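# Move the rail from two posts onto rubber V pads

## Task

Lift the rail off the two posts and lower it onto the pair of rubber V-shaped pads lower down, so that it ends up touching neither post. Then open the gripper and pull the arm away. The rail must stay on the pads by itself; if it only stays there because the robot is holding it, the goal is not met.

## Robot and tools

Robot: one xArm7 arm with a two-finger parallel gripper. Nothing else moves. The gripper's fingers point along its own +z axis and separate along its own y axis. The reported hand point (end_effector_position, the pinch link) sits between the finger pads when closed, about 2 cm short of the fingertips. Closing pushes the tips roughly 10 mm further along +z.

Frames. The scene frame has its origin on the table surface under the arm base, +z up, and +y to the left when facing along +x. The state line reports end_effector_position (metres) and end_effector_quat_wxyz in this frame, plus linear (m/s) and angular (rad/s) velocities. The reported position can be a little off, more so at long reach. All motion commands, however, are given in the gripper's own axes, not the scene frame.

execute_actions(actions): actions is a list of actions, run one after another. Each action is a table of 0 to 15 rows. Each row is applied for one control step (1/30 s). If there are fewer than 15 rows, the last row is repeated to fill the 15 steps. Every row has exactly 7 numbers, each between -1 and 1, in this order: dx, dy, dz, rx, ry, rz, opening.
- dx, dy, dz: a target offset in the gripper's own axes. A value of 1.0 means 0.6 m.
- rx, ry, rz: one rotation vector, also in gripper axes. A value of 1.0 means 180 degrees.
- All six are measured from the gripper pose measured when that action began. For the first action in a call, that is the last pose reported in this scene. Every row refers to that same start, so rows are not added up.
- opening: an absolute setting, not an offset. +1 is fully open (0.084 m) and -1 is shut.
An empty list moves nothing and just returns the state and images.

move(target, speed, blocking): drives the gripper along a straight path toward one goal.
- target: a single 7-number row laid out as above. It is an offset in gripper axes from the pose in this scene's most recent result that reported one. The opening is absolute and is sent when the move starts.
- speed: the path's top speed in m/s, from 0.002 to 0.5 (default 0.25). Rotation is capped at twice that value in rad/s.
- Paths run 0.5 to 10 s. A longer path is cut off at 10 s, before it reaches the target. Rotation takes the shorter direction.
- The path does not slow down for obstacles. The real hand trails it, can wander off it, and can exceed the speed, notably with a near-straight arm. Faster contact hits harder, and aiming beyond a contact presses harder.
- blocking=false returns after 0.5 s while the arm keeps moving. Use wait(0) to poll. No new actions or moves are accepted until a result shows the move has ended, so call wait or stop first.
The move: line reports how it ended: done (at rest near target), off_target, moving, held (a check blocked the final step) or fault. It also lists the limits that applied: paced means the sent pose was clipped; held means some steps were blocked, after which the arm may jump faster than the set speed. The distance left to target is also given.

wait(seconds): 0 to 10 s. The arm keeps its last command, and a running move carries on. It returns early if that move finishes.

stop(): brakes a running move to a halt. Fast motion needs room to stop. The fingers keep moving.

zoom_image(camera, region): camera is cam_high, cam_low or cam_wrist. region is [x0, y0, x1, y1] in pixels of that camera's latest image, with the origin at the top left. The region can be at most 504 by 504. All images are 896x504.

show_instructions() shows the reference pictures. read_manual(section) returns licence text only. finished_scene(scene) takes the current scene number, ends that scene for good, and reports whether the goal was met. Call it only after the rail rests on the pads and the gripper has released it and moved away.

Controller behaviour. Each step, the commanded pose is clipped to at most 70 mm and 16 degrees from the measured pose. Damped inverse kinematics then chases it, putting position ahead of orientation. A distant target may therefore take several actions. After an action, the arm only continues to the last clipped pose, so send the remainder yourself. "Hand target" shows what the controller is currently driving to. "pose unreachable" means the clearance check changed or blocked the command; the base's mount or post counts as part of the arm for this check. Step readings list hand positions at some steps, and HELD marks steps that were partly held back.

Gripping. grip_measured is the real finger opening, on the same -1 to +1 scale. To keep hold, command a value clearly below it: the lower the value, the harder the squeeze (about 24 N per pad at most). Closing fast can press harder. Sending back grip_measured itself gives a light hold, which is weaker on wide parts.

Things to avoid. If contact torque on a joint reaches its limit (waist 44, shoulder 44, upper arm roll 26.4, elbow 26.4, forearm roll 26.4, wrist pitch 17.6, wrist roll 17.6 N m, counting the held load), the arm backs off, freezes for 10 s and drops the rest of the call. Holding a load heats the motors: MOTOR HOT appears from 65 °C, and at 80 °C an OVER-TEMPERATURE FAULT applies the brakes until the motors cool. An occasional brief tug may hit the held rail. Do not let anything fall off the table. Avoid dropping the rail, slamming it down, hitting things hard or shoving strongly. Approach contacts slowly, and do not aim far past them. Lift the rail clear of the post tops before moving it sideways.

Each tool is called after "Call:" by a JSON object that holds its "fn" and its "kwargs", one argument or row to a line.

Reference images:

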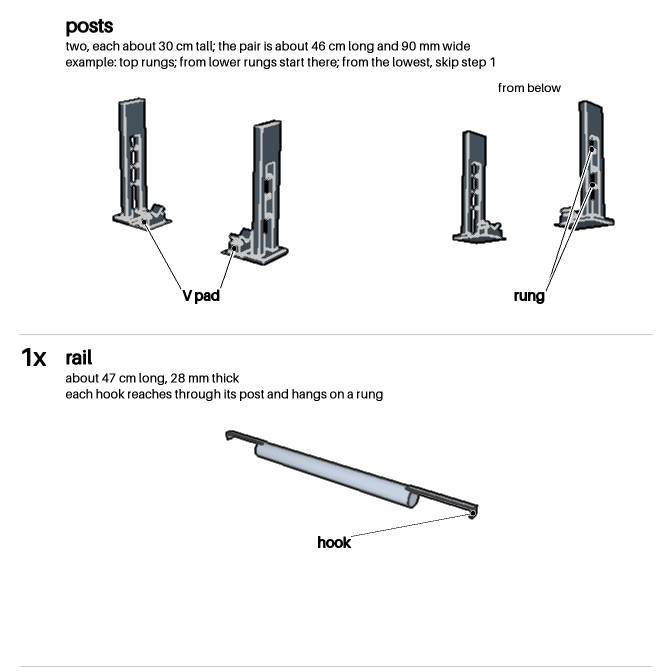

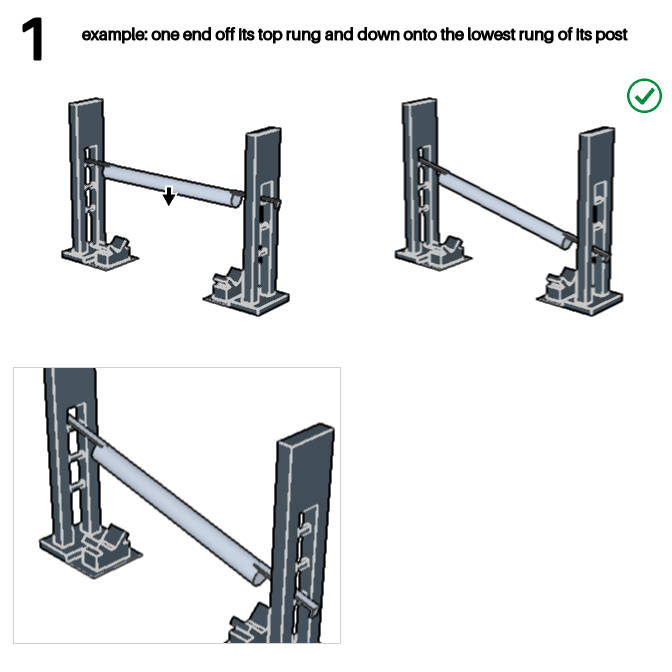

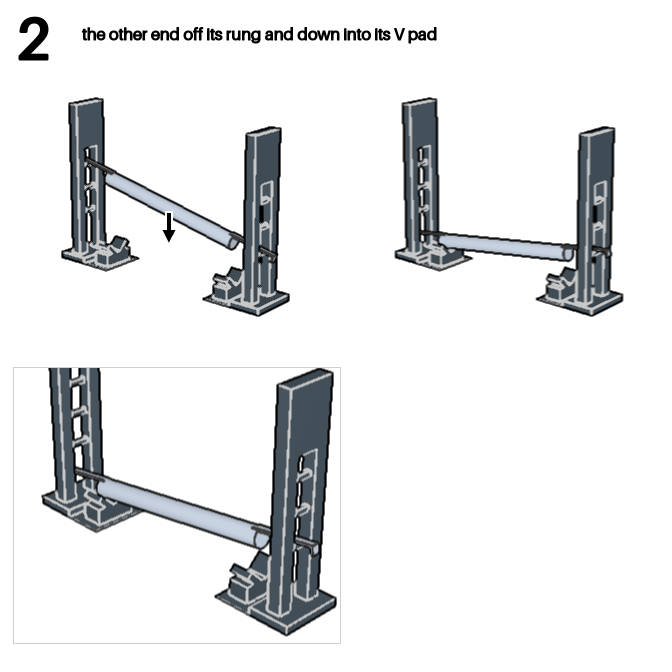

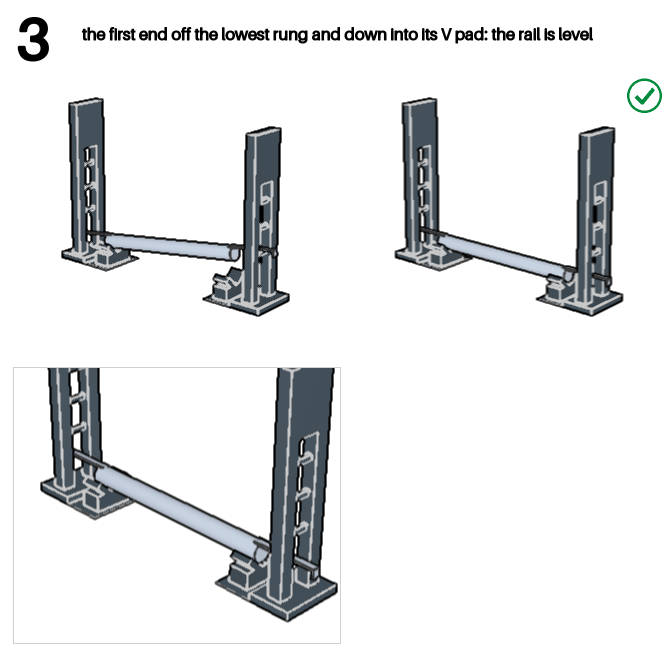

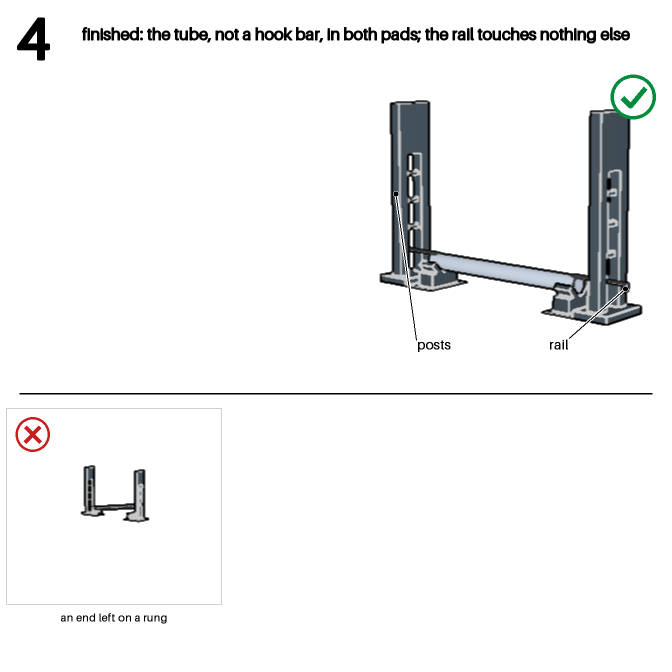

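## Session

Call:
{"fn": "execute_actions", "kwargs": {
  "actions": []
}}

Scene clock: 0.00 s.
end_effector_position=(+0.2155, -0.1624, +0.1915) grip_measured=+1.00 end_effector_quat_wxyz=(+0.057, +0.940, -0.330, -0.059) end_effector_velocity=(-0.000, +0.001, -0.000) end_effector_angular_velocity=(+0.001, +0.001, +0.003)
Joint positions: [-0.871  0.178 -0.13   0.549  0.308  0.774 -0.432  0.084]
Joint velocities: [-0.    -0.     0.002 -0.001 -0.    -0.    -0.002  0.   ]
Hand target: +0.216, -0.162, +0.192; +0.057, +0.940, -0.330, -0.059

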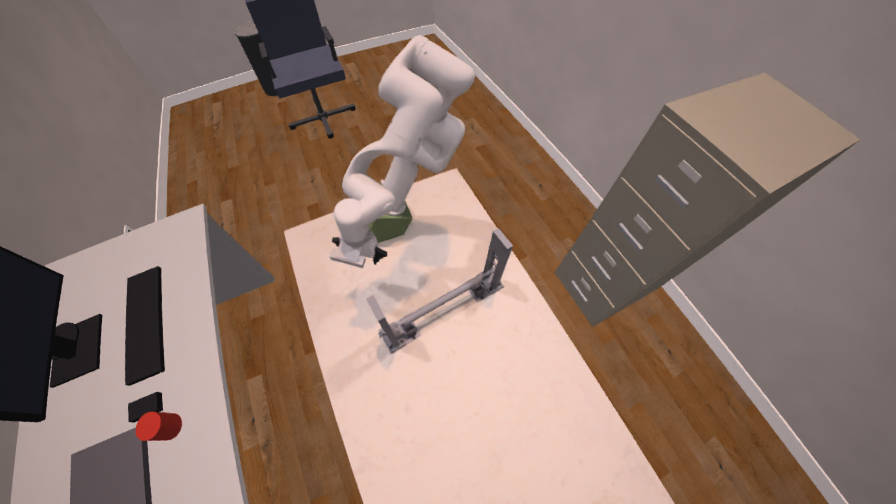

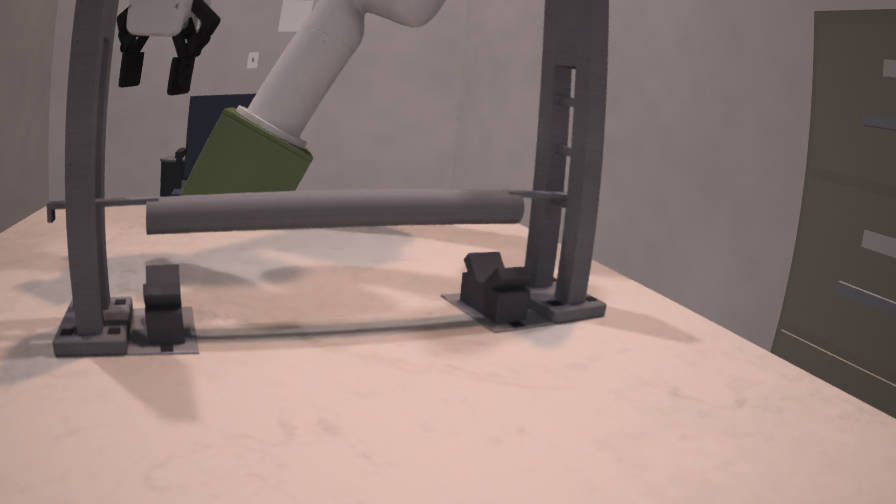

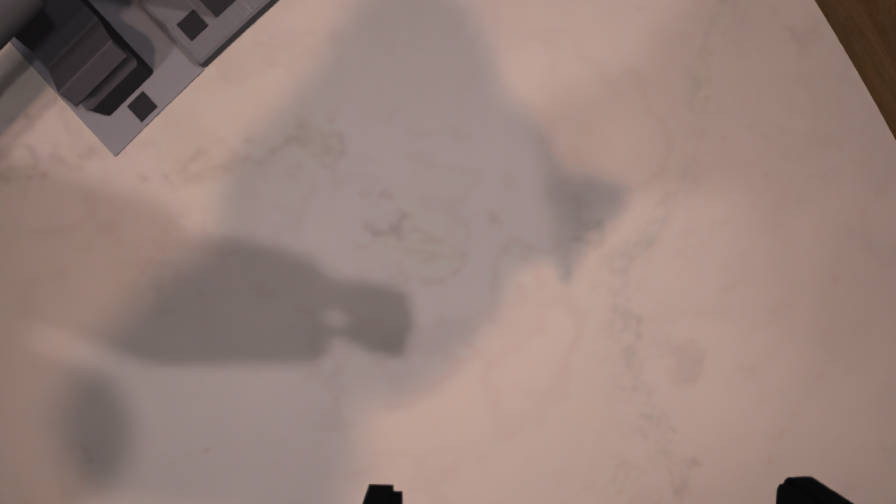

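Call:
{"fn": "zoom_image", "kwargs": {
  "camera": "cam_low",
  "region": [420, 40, 660, 340]
}}

Call:
{"fn": "zoom_image", "kwargs": {
  "camera": "cam_low",
  "region": [20, 100, 260, 370]
}}

Call:
{"fn": "zoom_image", "kwargs": {
  "camera": "cam_high",
  "region": [340, 210, 540, 370]
}}

Region (420, 40, 660, 340) of cam_low's 896x504 image, scaled by 1.680, with more detail than that image has; it fills the left 403 columns of this view, and the rest is white.

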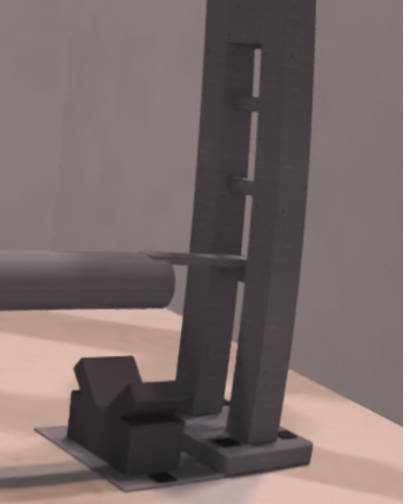

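Region (20, 100, 260, 370) of cam_low's 896x504 image, scaled by 1.867, with more detail than that image has.

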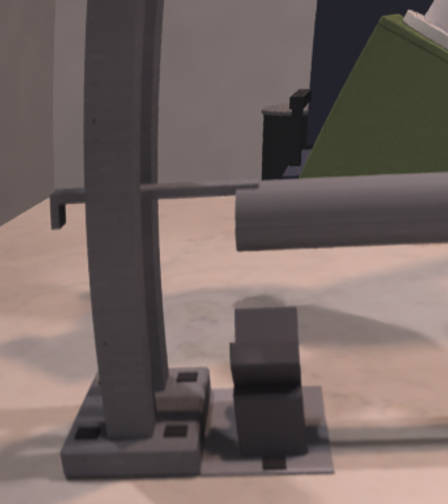

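Region (340, 210, 540, 370) of cam_high's 896x504 image, scaled by 2.520, with more detail than that image has; it fills the top 403 rows of this view, and the rest is white.

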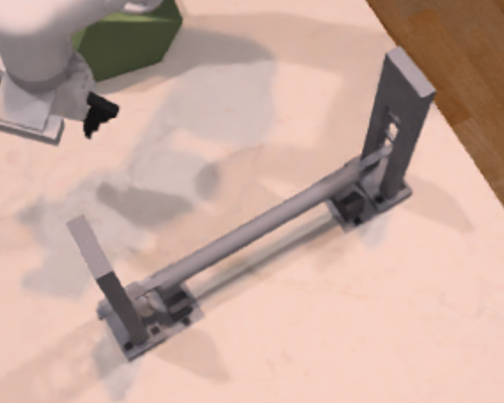

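Call:
{"fn": "move", "kwargs": {
  "target": [0.0143,-0.449,-0.12,0.0541,0.0009,0.2844,0.4],
  "speed": 0.3
}}

Scene clock: 19.27 s.
end_effector_position=(+0.3977, +0.0455, +0.2229) grip_measured=+0.39 end_effector_quat_wxyz=(+0.000, +0.707, -0.707, +0.000) end_effector_velocity=(+0.002, +0.002, +0.001) end_effector_angular_velocity=(-0.002, -0.000, -0.005)
Joint positions: [-0.586 -0.038  0.14   0.724  0.599  0.943  0.918  0.061]
Joint velocities: [ 0.003  0.     0.003  0.005 -0.002  0.     0.014  0.   ]
Hand target: +0.398, +0.046, +0.223; +0.000, +0.707, -0.707, +0.000
Off the commanded pose: 0.001 m, 0 deg.
move: done
camera_calibration (this result's frames):
cam_wrist: T_world_to_cam=[[-0.999935, 0.00774995, 0.00831944, 0.426503], [0.00779184, 0.999957, 0.00501386, 0.0173138], [-0.00828022, 0.00507836, -0.999953, 0.361022], [0, 0, 0, 1]] pos_world=[0.42933, -0.0224519, 0.35737]

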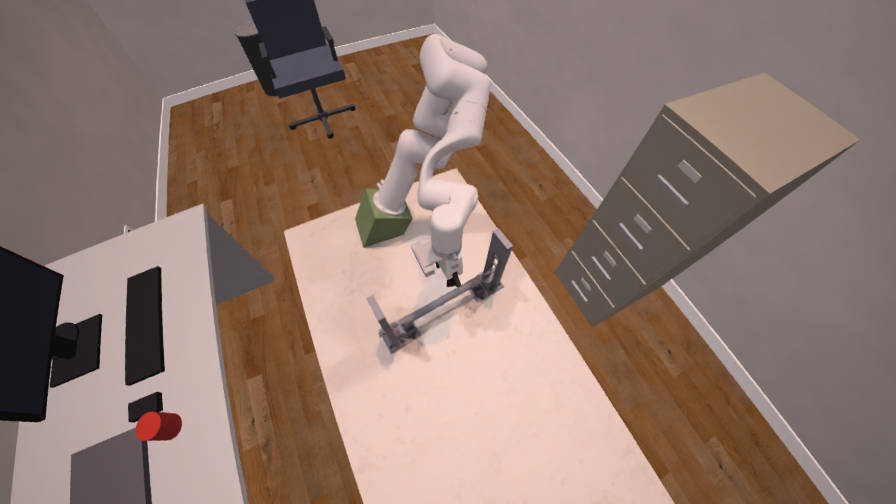

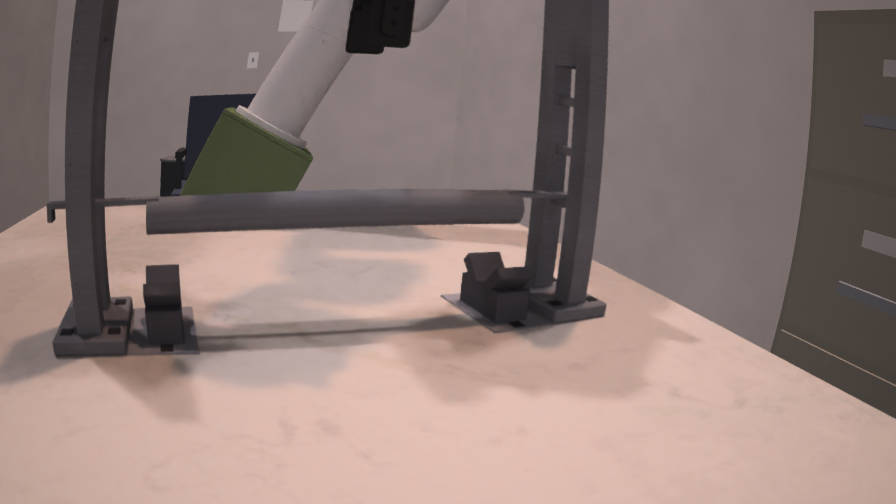

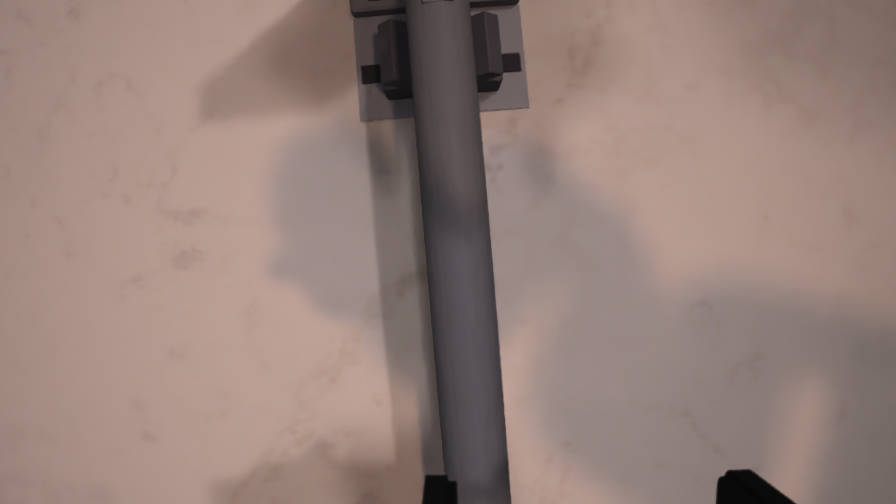

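Call:
{"fn": "move", "kwargs": {
  "target": [0.0342,-0.0362,0.232,0,0,-0.0245,0.5],
  "speed": 0.15
}}

Scene clock: 24.37 s.
end_effector_position=(+0.4197, +0.0250, +0.0841) grip_measured=+0.49 end_effector_quat_wxyz=(+0.000, +0.734, -0.679, +0.001) end_effector_velocity=(-0.001, -0.000, -0.003) end_effector_angular_velocity=(+0.001, +0.004, -0.001)
Joint positions: [-0.502  0.368  0.234  0.768  0.799  0.562  0.689  0.065]
Joint velocities: [ 0.001  0.006  0.001 -0.     0.002 -0.003 -0.001  0.   ]
Hand target: +0.420, +0.025, +0.084; +0.000, +0.734, -0.679, +0.000
Off the commanded pose: 0.000 m, 0 deg.
move: done
camera_calibration (this result's frames):
cam_wrist: T_world_to_cam=[[-0.997536, -0.0696934, 0.00803153, 0.450739], [-0.069663, 0.997563, 0.00400325, 0.0710087], [-0.00829095, 0.00343389, -0.99996, 0.222561], [0, 0, 0, 1]] pos_world=[0.45642, -0.0401864, 0.218647]

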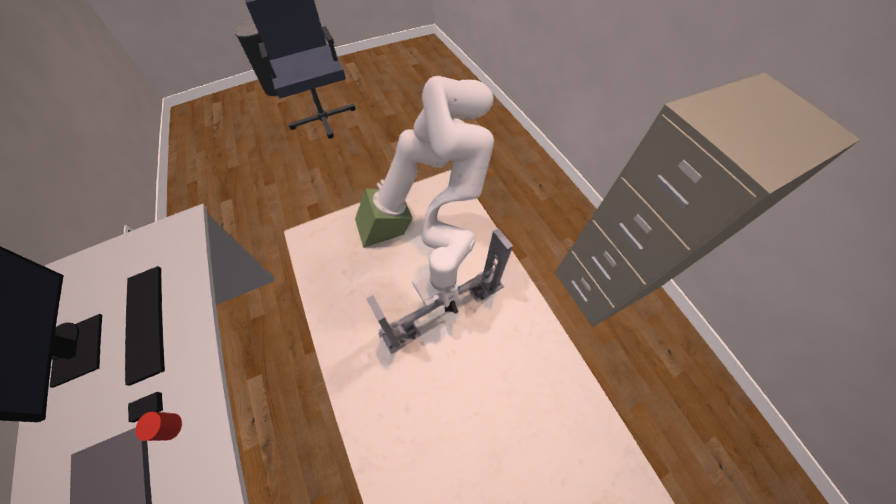

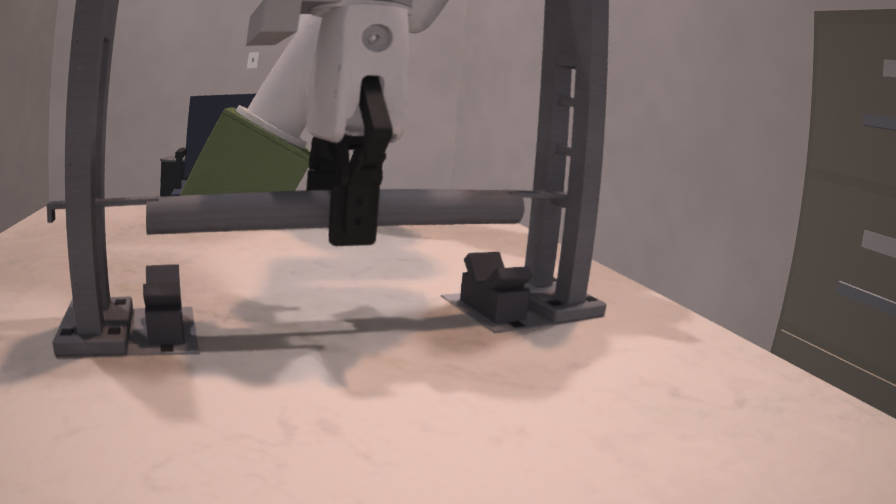

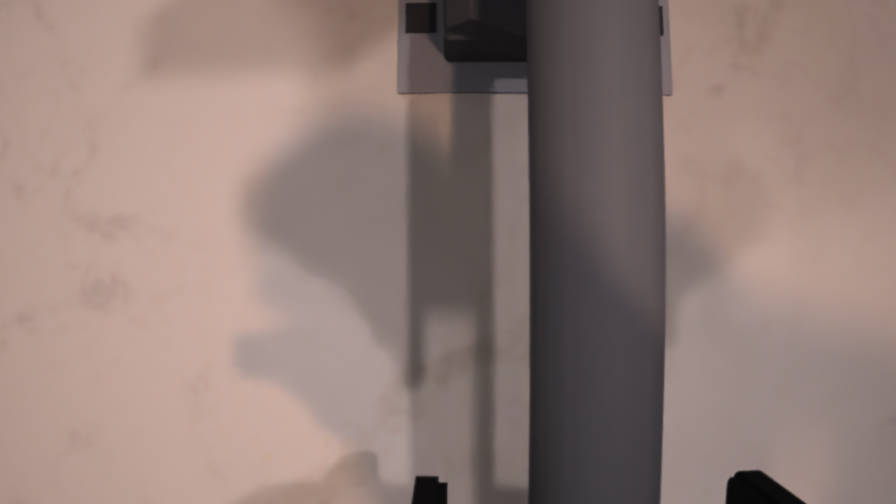

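Call:
{"fn": "execute_actions", "kwargs": {
  "actions": [
    [[0,-0.001,0,0,0,0,0.4],[0,-0.0015,0,0,0,0,0.3],[0,-0.0015,0,0,0,0,0.2],[0,-0.0015,0,0,0,0,0.1],[0,-0.0015,0,0,0,0,0],[0,-0.0015,0,0,0,0,-0.1],[0,-0.0015,0,0,0,0,-0.15],[0,-0.0015,0,0,0,0,-0.2],[0,-0.0015,0,0,0,0,-0.24],[0,-0.0015,0,0,0,0,-0.28],[0,-0.0015,0,0,0,0,-0.31],[0,-0.0015,0,0,0,0,-0.34],[0,-0.0015,0,0,0,0,-0.37],[0,-0.0015,0,0,0,0,-0.4],[0,-0.0015,0,0,0,0,-0.43]],
    [[0,0,0,0,0,0,-0.46],[0,0,0,0,0,0,-0.5],[0,0,0,0,0,0,-0.55],[0,0,0,0,0,0,-0.6],[0,0,0,0,0,0,-0.7],[0,0,0,0,0,0,-0.8],[0,0,0,0,0,0,-0.9],[0,0,0,0,0,0,-1]]
  ]
}}

Call:
{"fn": "move", "kwargs": {
  "target": [0,0,-0.032,0,0,0,-1],
  "speed": 0.03
}}

Scene clock: 28.67 s.
end_effector_position=(+0.4209, +0.0252, +0.0843) grip_measured=-0.41 end_effector_quat_wxyz=(+0.000, +0.734, -0.679, +0.001) end_effector_velocity=(+0.000, +0.000, +0.000) end_effector_angular_velocity=(-0.000, -0.000, +0.001)
Joint positions: [-0.502  0.369  0.233  0.772  0.797  0.563  0.691  0.026]
Joint velocities: [-0.     0.001  0.001  0.001 -0.001 -0.001  0.     0.   ]
Hand target: +0.421, +0.025, +0.084; +0.000, +0.734, -0.679, +0.001
Off the commanded pose: 0.000 m, 0 deg.
Step readings (end_effector_position; steps 1 to 15: 1st action; 16 to 30: 2nd action):
0: (+0.4195, +0.0251, +0.0837)
1: (+0.4195, +0.0251, +0.0837)
2: (+0.4196, +0.0251, +0.0838)
4: (+0.4201, +0.0251, +0.0839)
8: (+0.4206, +0.0251, +0.0841)
15: (+0.4210, +0.0251, +0.0843)
16: (+0.4209, +0.0251, +0.0843)
17: (+0.4209, +0.0252, +0.0843)
19: (+0.4209, +0.0252, +0.0843)
23: (+0.4209, +0.0252, +0.0843)
30: end_effector_position above
camera_calibration (this result's frames):
cam_wrist: T_world_to_cam=[[-0.997509, -0.0701507, 0.00735031, 0.452044], [-0.0701244, 0.997531, 0.00378063, 0.0711705], [-0.00759738, 0.00325577, -0.999966, 0.22248], [0, 0, 0, 1]] pos_world=[0.457599, -0.0400079, 0.218881]

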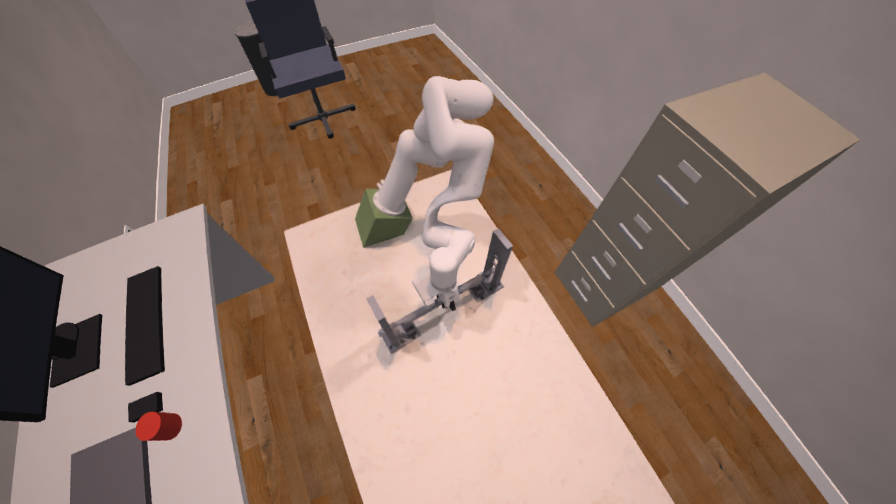

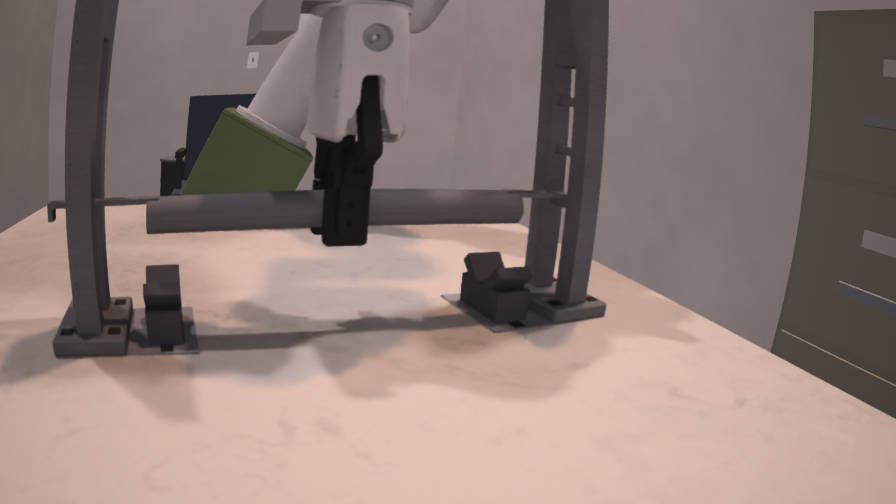

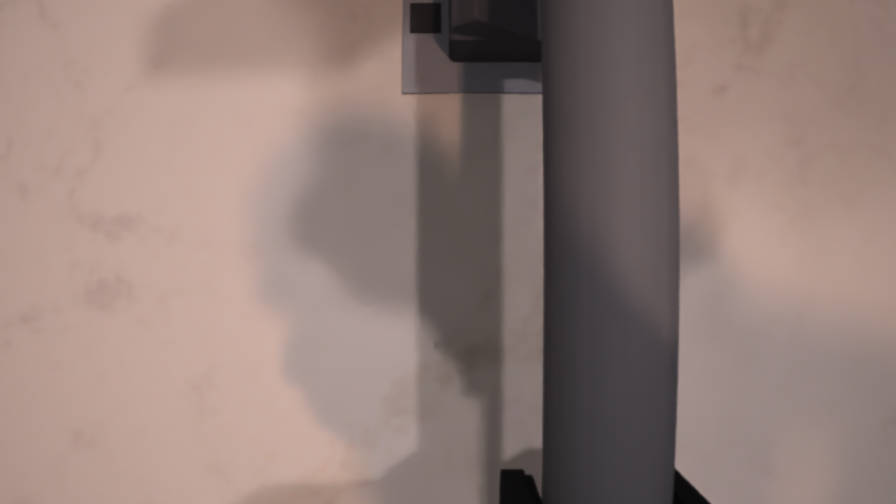

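Scene clock: 29.60 s.
end_effector_position=(+0.4209, +0.0252, +0.1033) grip_measured=-0.41 end_effector_quat_wxyz=(+0.000, +0.734, -0.679, +0.001) end_effector_velocity=(-0.001, +0.001, +0.000) end_effector_angular_velocity=(+0.001, +0.004, +0.004)
Joint positions: [-0.512  0.317  0.216  0.764  0.763  0.612  0.715  0.026]
Joint velocities: [ 0.    -0.002  0.    -0.001 -0.004  0.004  0.    -0.   ]
Hand target: +0.421, +0.025, +0.104; +0.000, +0.734, -0.679, +0.001
Off the commanded pose: 0.000 m, 0 deg.
move: done
camera_calibration (this result's frames):
cam_wrist: T_world_to_cam=[[-0.997513, -0.0700814, 0.007471, 0.451796], [-0.0700534, 0.997535, 0.00394481, 0.0710028], [-0.00772905, 0.00341163, -0.999964, 0.241532], [0, 0, 0, 1]] pos_world=[0.457514, -0.0399893, 0.237868]

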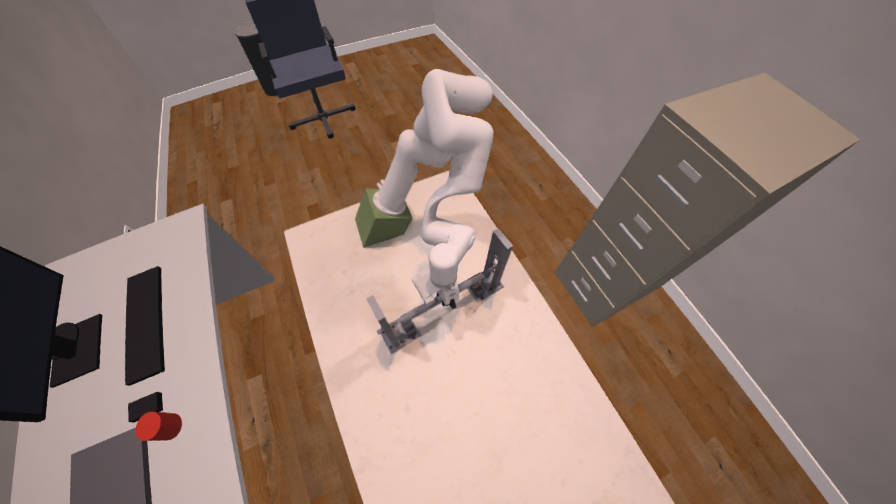

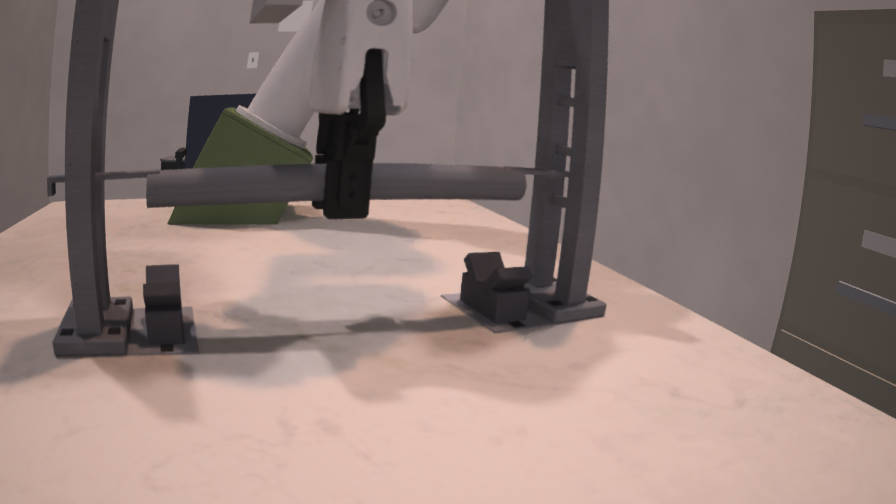

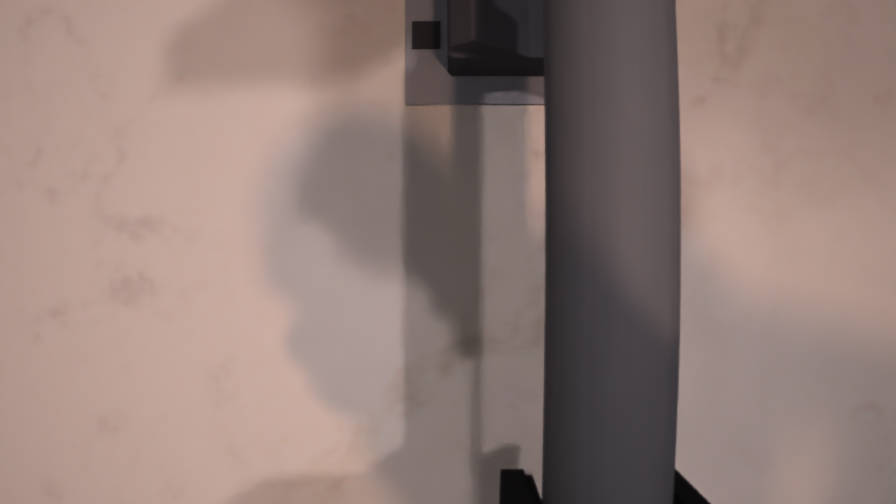

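Call:
{"fn": "move", "kwargs": {
  "target": [0.055,-0.002,0,0,0,0,-1],
  "speed": 0.04
}}

Call:
{"fn": "zoom_image", "kwargs": {
  "camera": "cam_low",
  "region": [460, 120, 620, 240]
}}

Call:
{"fn": "zoom_image", "kwargs": {
  "camera": "cam_low",
  "region": [0, 130, 160, 250]
}}

Scene clock: 32.63 s.
end_effector_position=(+0.4246, -0.0073, +0.1033) grip_measured=-0.41 end_effector_quat_wxyz=(+0.000, +0.734, -0.679, +0.001) end_effector_velocity=(+0.001, +0.000, -0.000) end_effector_angular_velocity=(+0.001, -0.000, +0.001)
Joint positions: [-0.55   0.378  0.185  0.807  0.742  0.622  0.66   0.026]
Joint velocities: [-0.001  0.003  0.     0.004 -0.     0.001 -0.     0.   ]
Hand target: +0.425, -0.008, +0.103; +0.000, +0.734, -0.679, +0.001
Off the commanded pose: 0.000 m, 0 deg.
move: done
camera_calibration (this result's frames):
cam_wrist: T_world_to_cam=[[-0.997488, -0.0704246, 0.00766557, 0.453237], [-0.0703945, 0.997511, 0.00412089, 0.103811], [-0.0079367, 0.00357092, -0.999962, 0.24171], [0, 0, 0, 1]] pos_world=[0.461325, -0.0724963, 0.237798]

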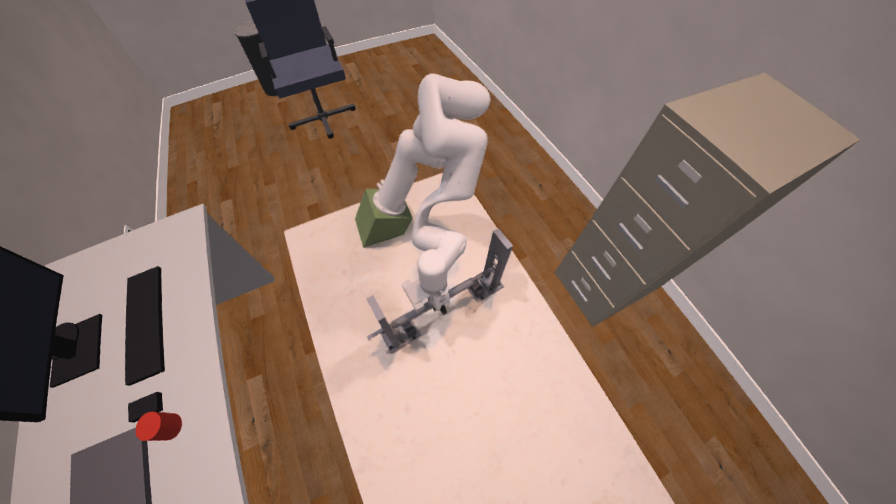

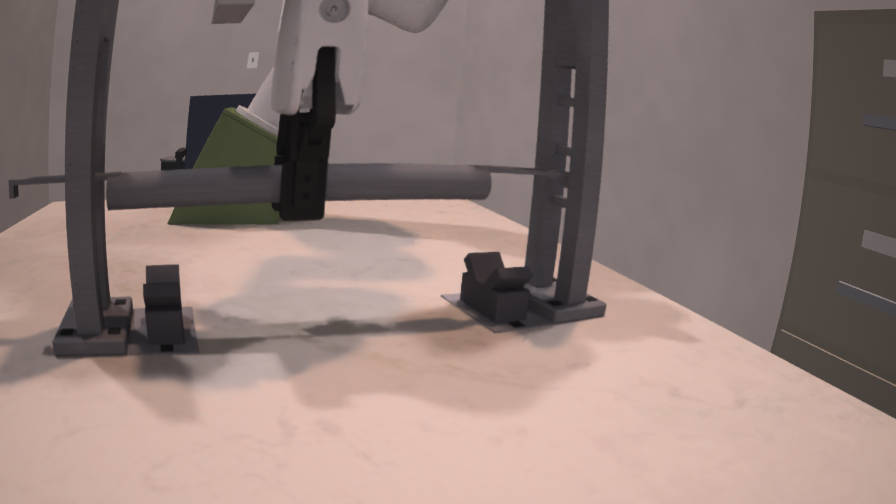

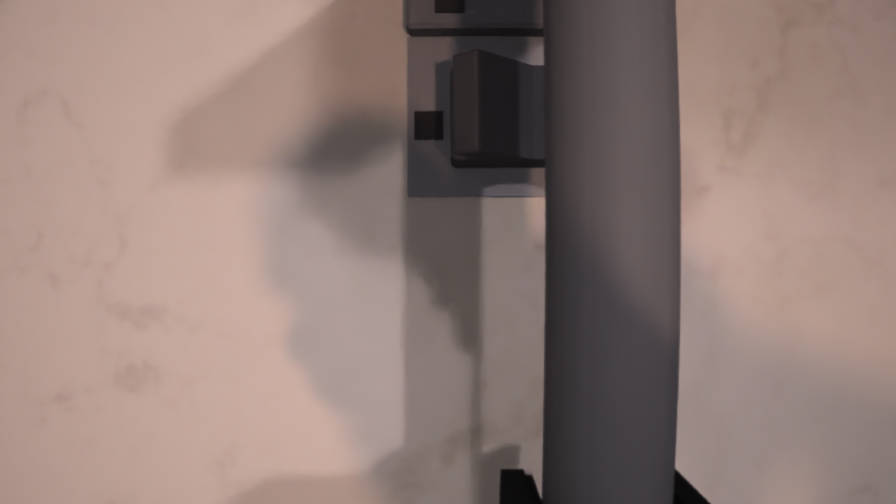

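Region (460, 120, 620, 240) of cam_low's 896x504 image, scaled by 3.150, with more detail than that image has; it fills the top 378 rows of this view, and the rest is white.

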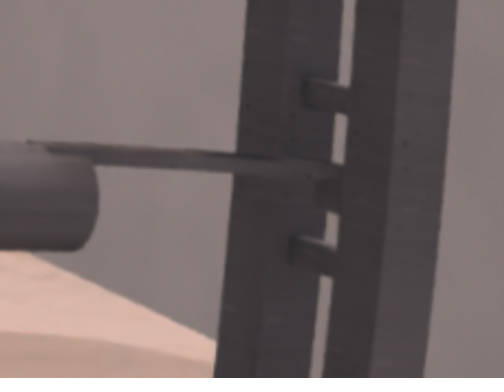

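Region (0, 130, 160, 250) of cam_low's 896x504 image, scaled by 3.150, with more detail than that image has; it fills the top 378 rows of this view, and the rest is white.

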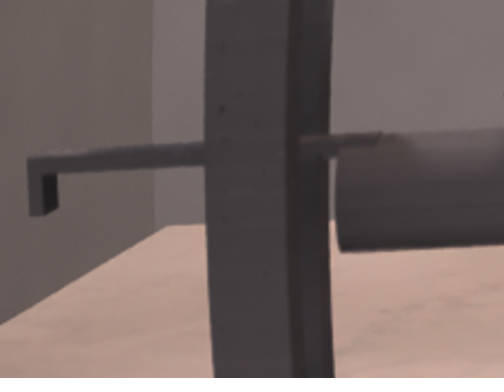

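Call:
{"fn": "move", "kwargs": {
  "target": [0.012,0,0,0,0,0,-1],
  "speed": 0.02
}}

Call:
{"fn": "zoom_image", "kwargs": {
  "camera": "cam_low",
  "region": [510, 140, 610, 220]
}}

Call:
{"fn": "zoom_image", "kwargs": {
  "camera": "cam_low",
  "region": [50, 150, 150, 230]
}}

Call:
{"fn": "zoom_image", "kwargs": {
  "camera": "cam_high",
  "region": [450, 225, 530, 305]
}}

Scene clock: 38.63 s.
end_effector_position=(+0.4251, -0.0144, +0.1033) grip_measured=-0.41 end_effector_quat_wxyz=(+0.000, +0.734, -0.679, +0.001) end_effector_velocity=(+0.001, -0.001, +0.000) end_effector_angular_velocity=(-0.001, -0.001, +0.003)
Joint positions: [-0.559  0.391  0.178  0.817  0.738  0.624  0.649  0.026]
Joint velocities: [-0.001  0.003 -0.001  0.005 -0.002  0.    -0.002  0.   ]
Hand target: +0.425, -0.014, +0.103; +0.000, +0.734, -0.679, +0.001
Off the commanded pose: 0.000 m, 0 deg.
move: done
camera_calibration (this result's frames):
cam_wrist: T_world_to_cam=[[-0.997498, -0.0702774, 0.00766455, 0.453276], [-0.0702475, 0.997521, 0.00409938, 0.110864], [-0.00793365, 0.00355071, -0.999962, 0.241745], [0, 0, 0, 1]] pos_world=[0.461848, -0.0795922, 0.237807]

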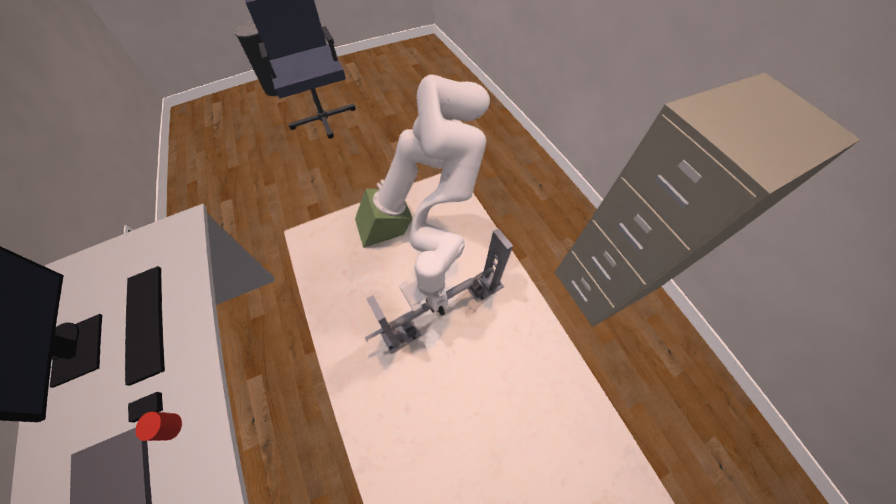

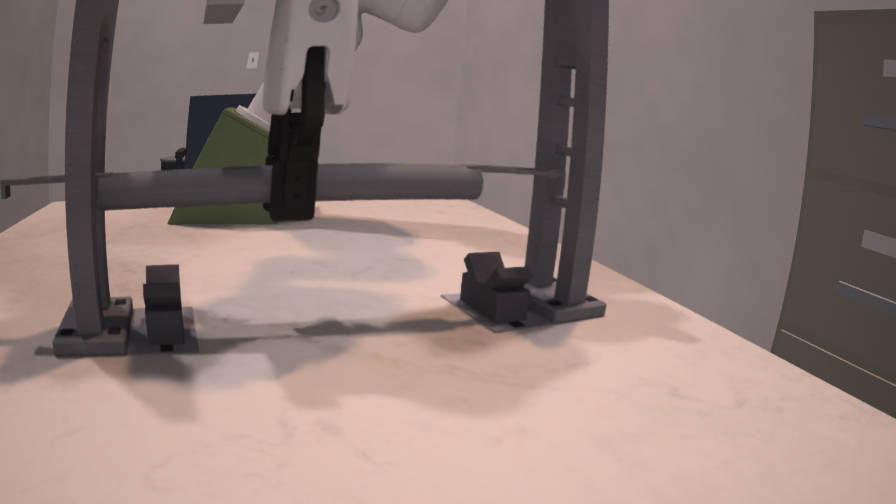

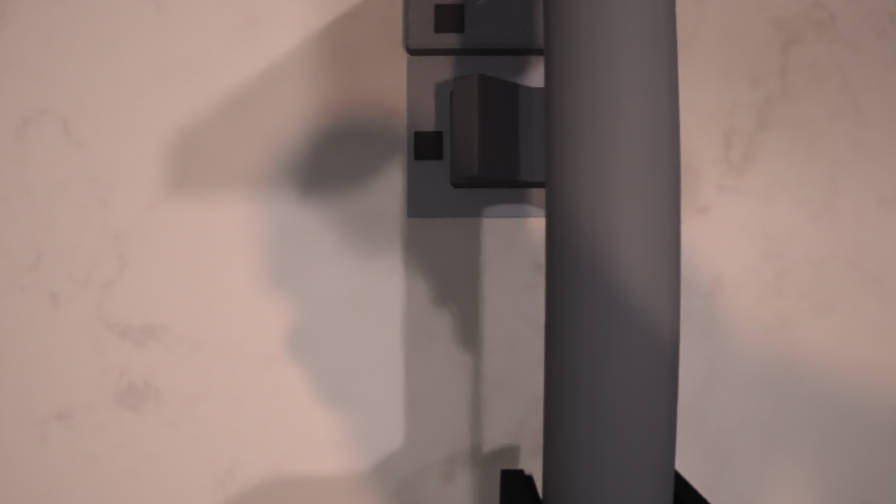

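Region (510, 140, 610, 220) of cam_low's 896x504 image, scaled by 5.040, with more detail than that image has; it fills the top 403 rows of this view, and the rest is white.

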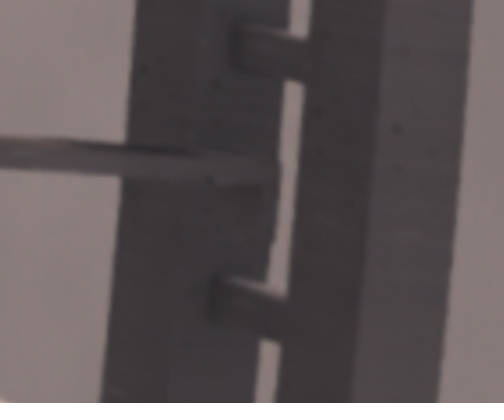

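Region (50, 150, 150, 230) of cam_low's 896x504 image, scaled by 5.040, with more detail than that image has; it fills the top 403 rows of this view, and the rest is white.

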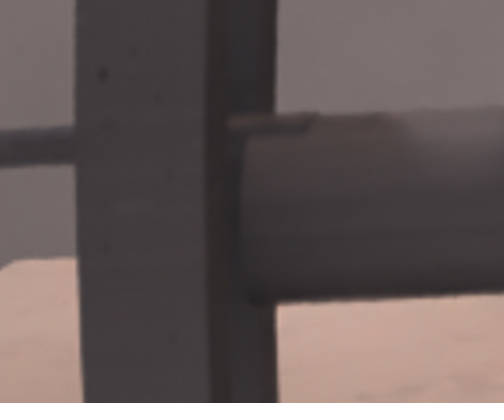

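Region (450, 225, 530, 305) of cam_high's 896x504 image, scaled by 6.300, with more detail than that image has.

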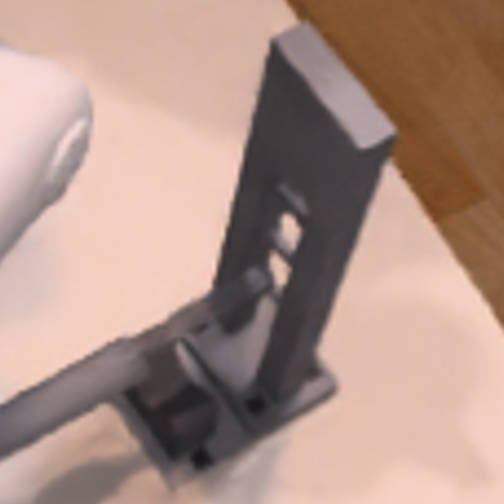

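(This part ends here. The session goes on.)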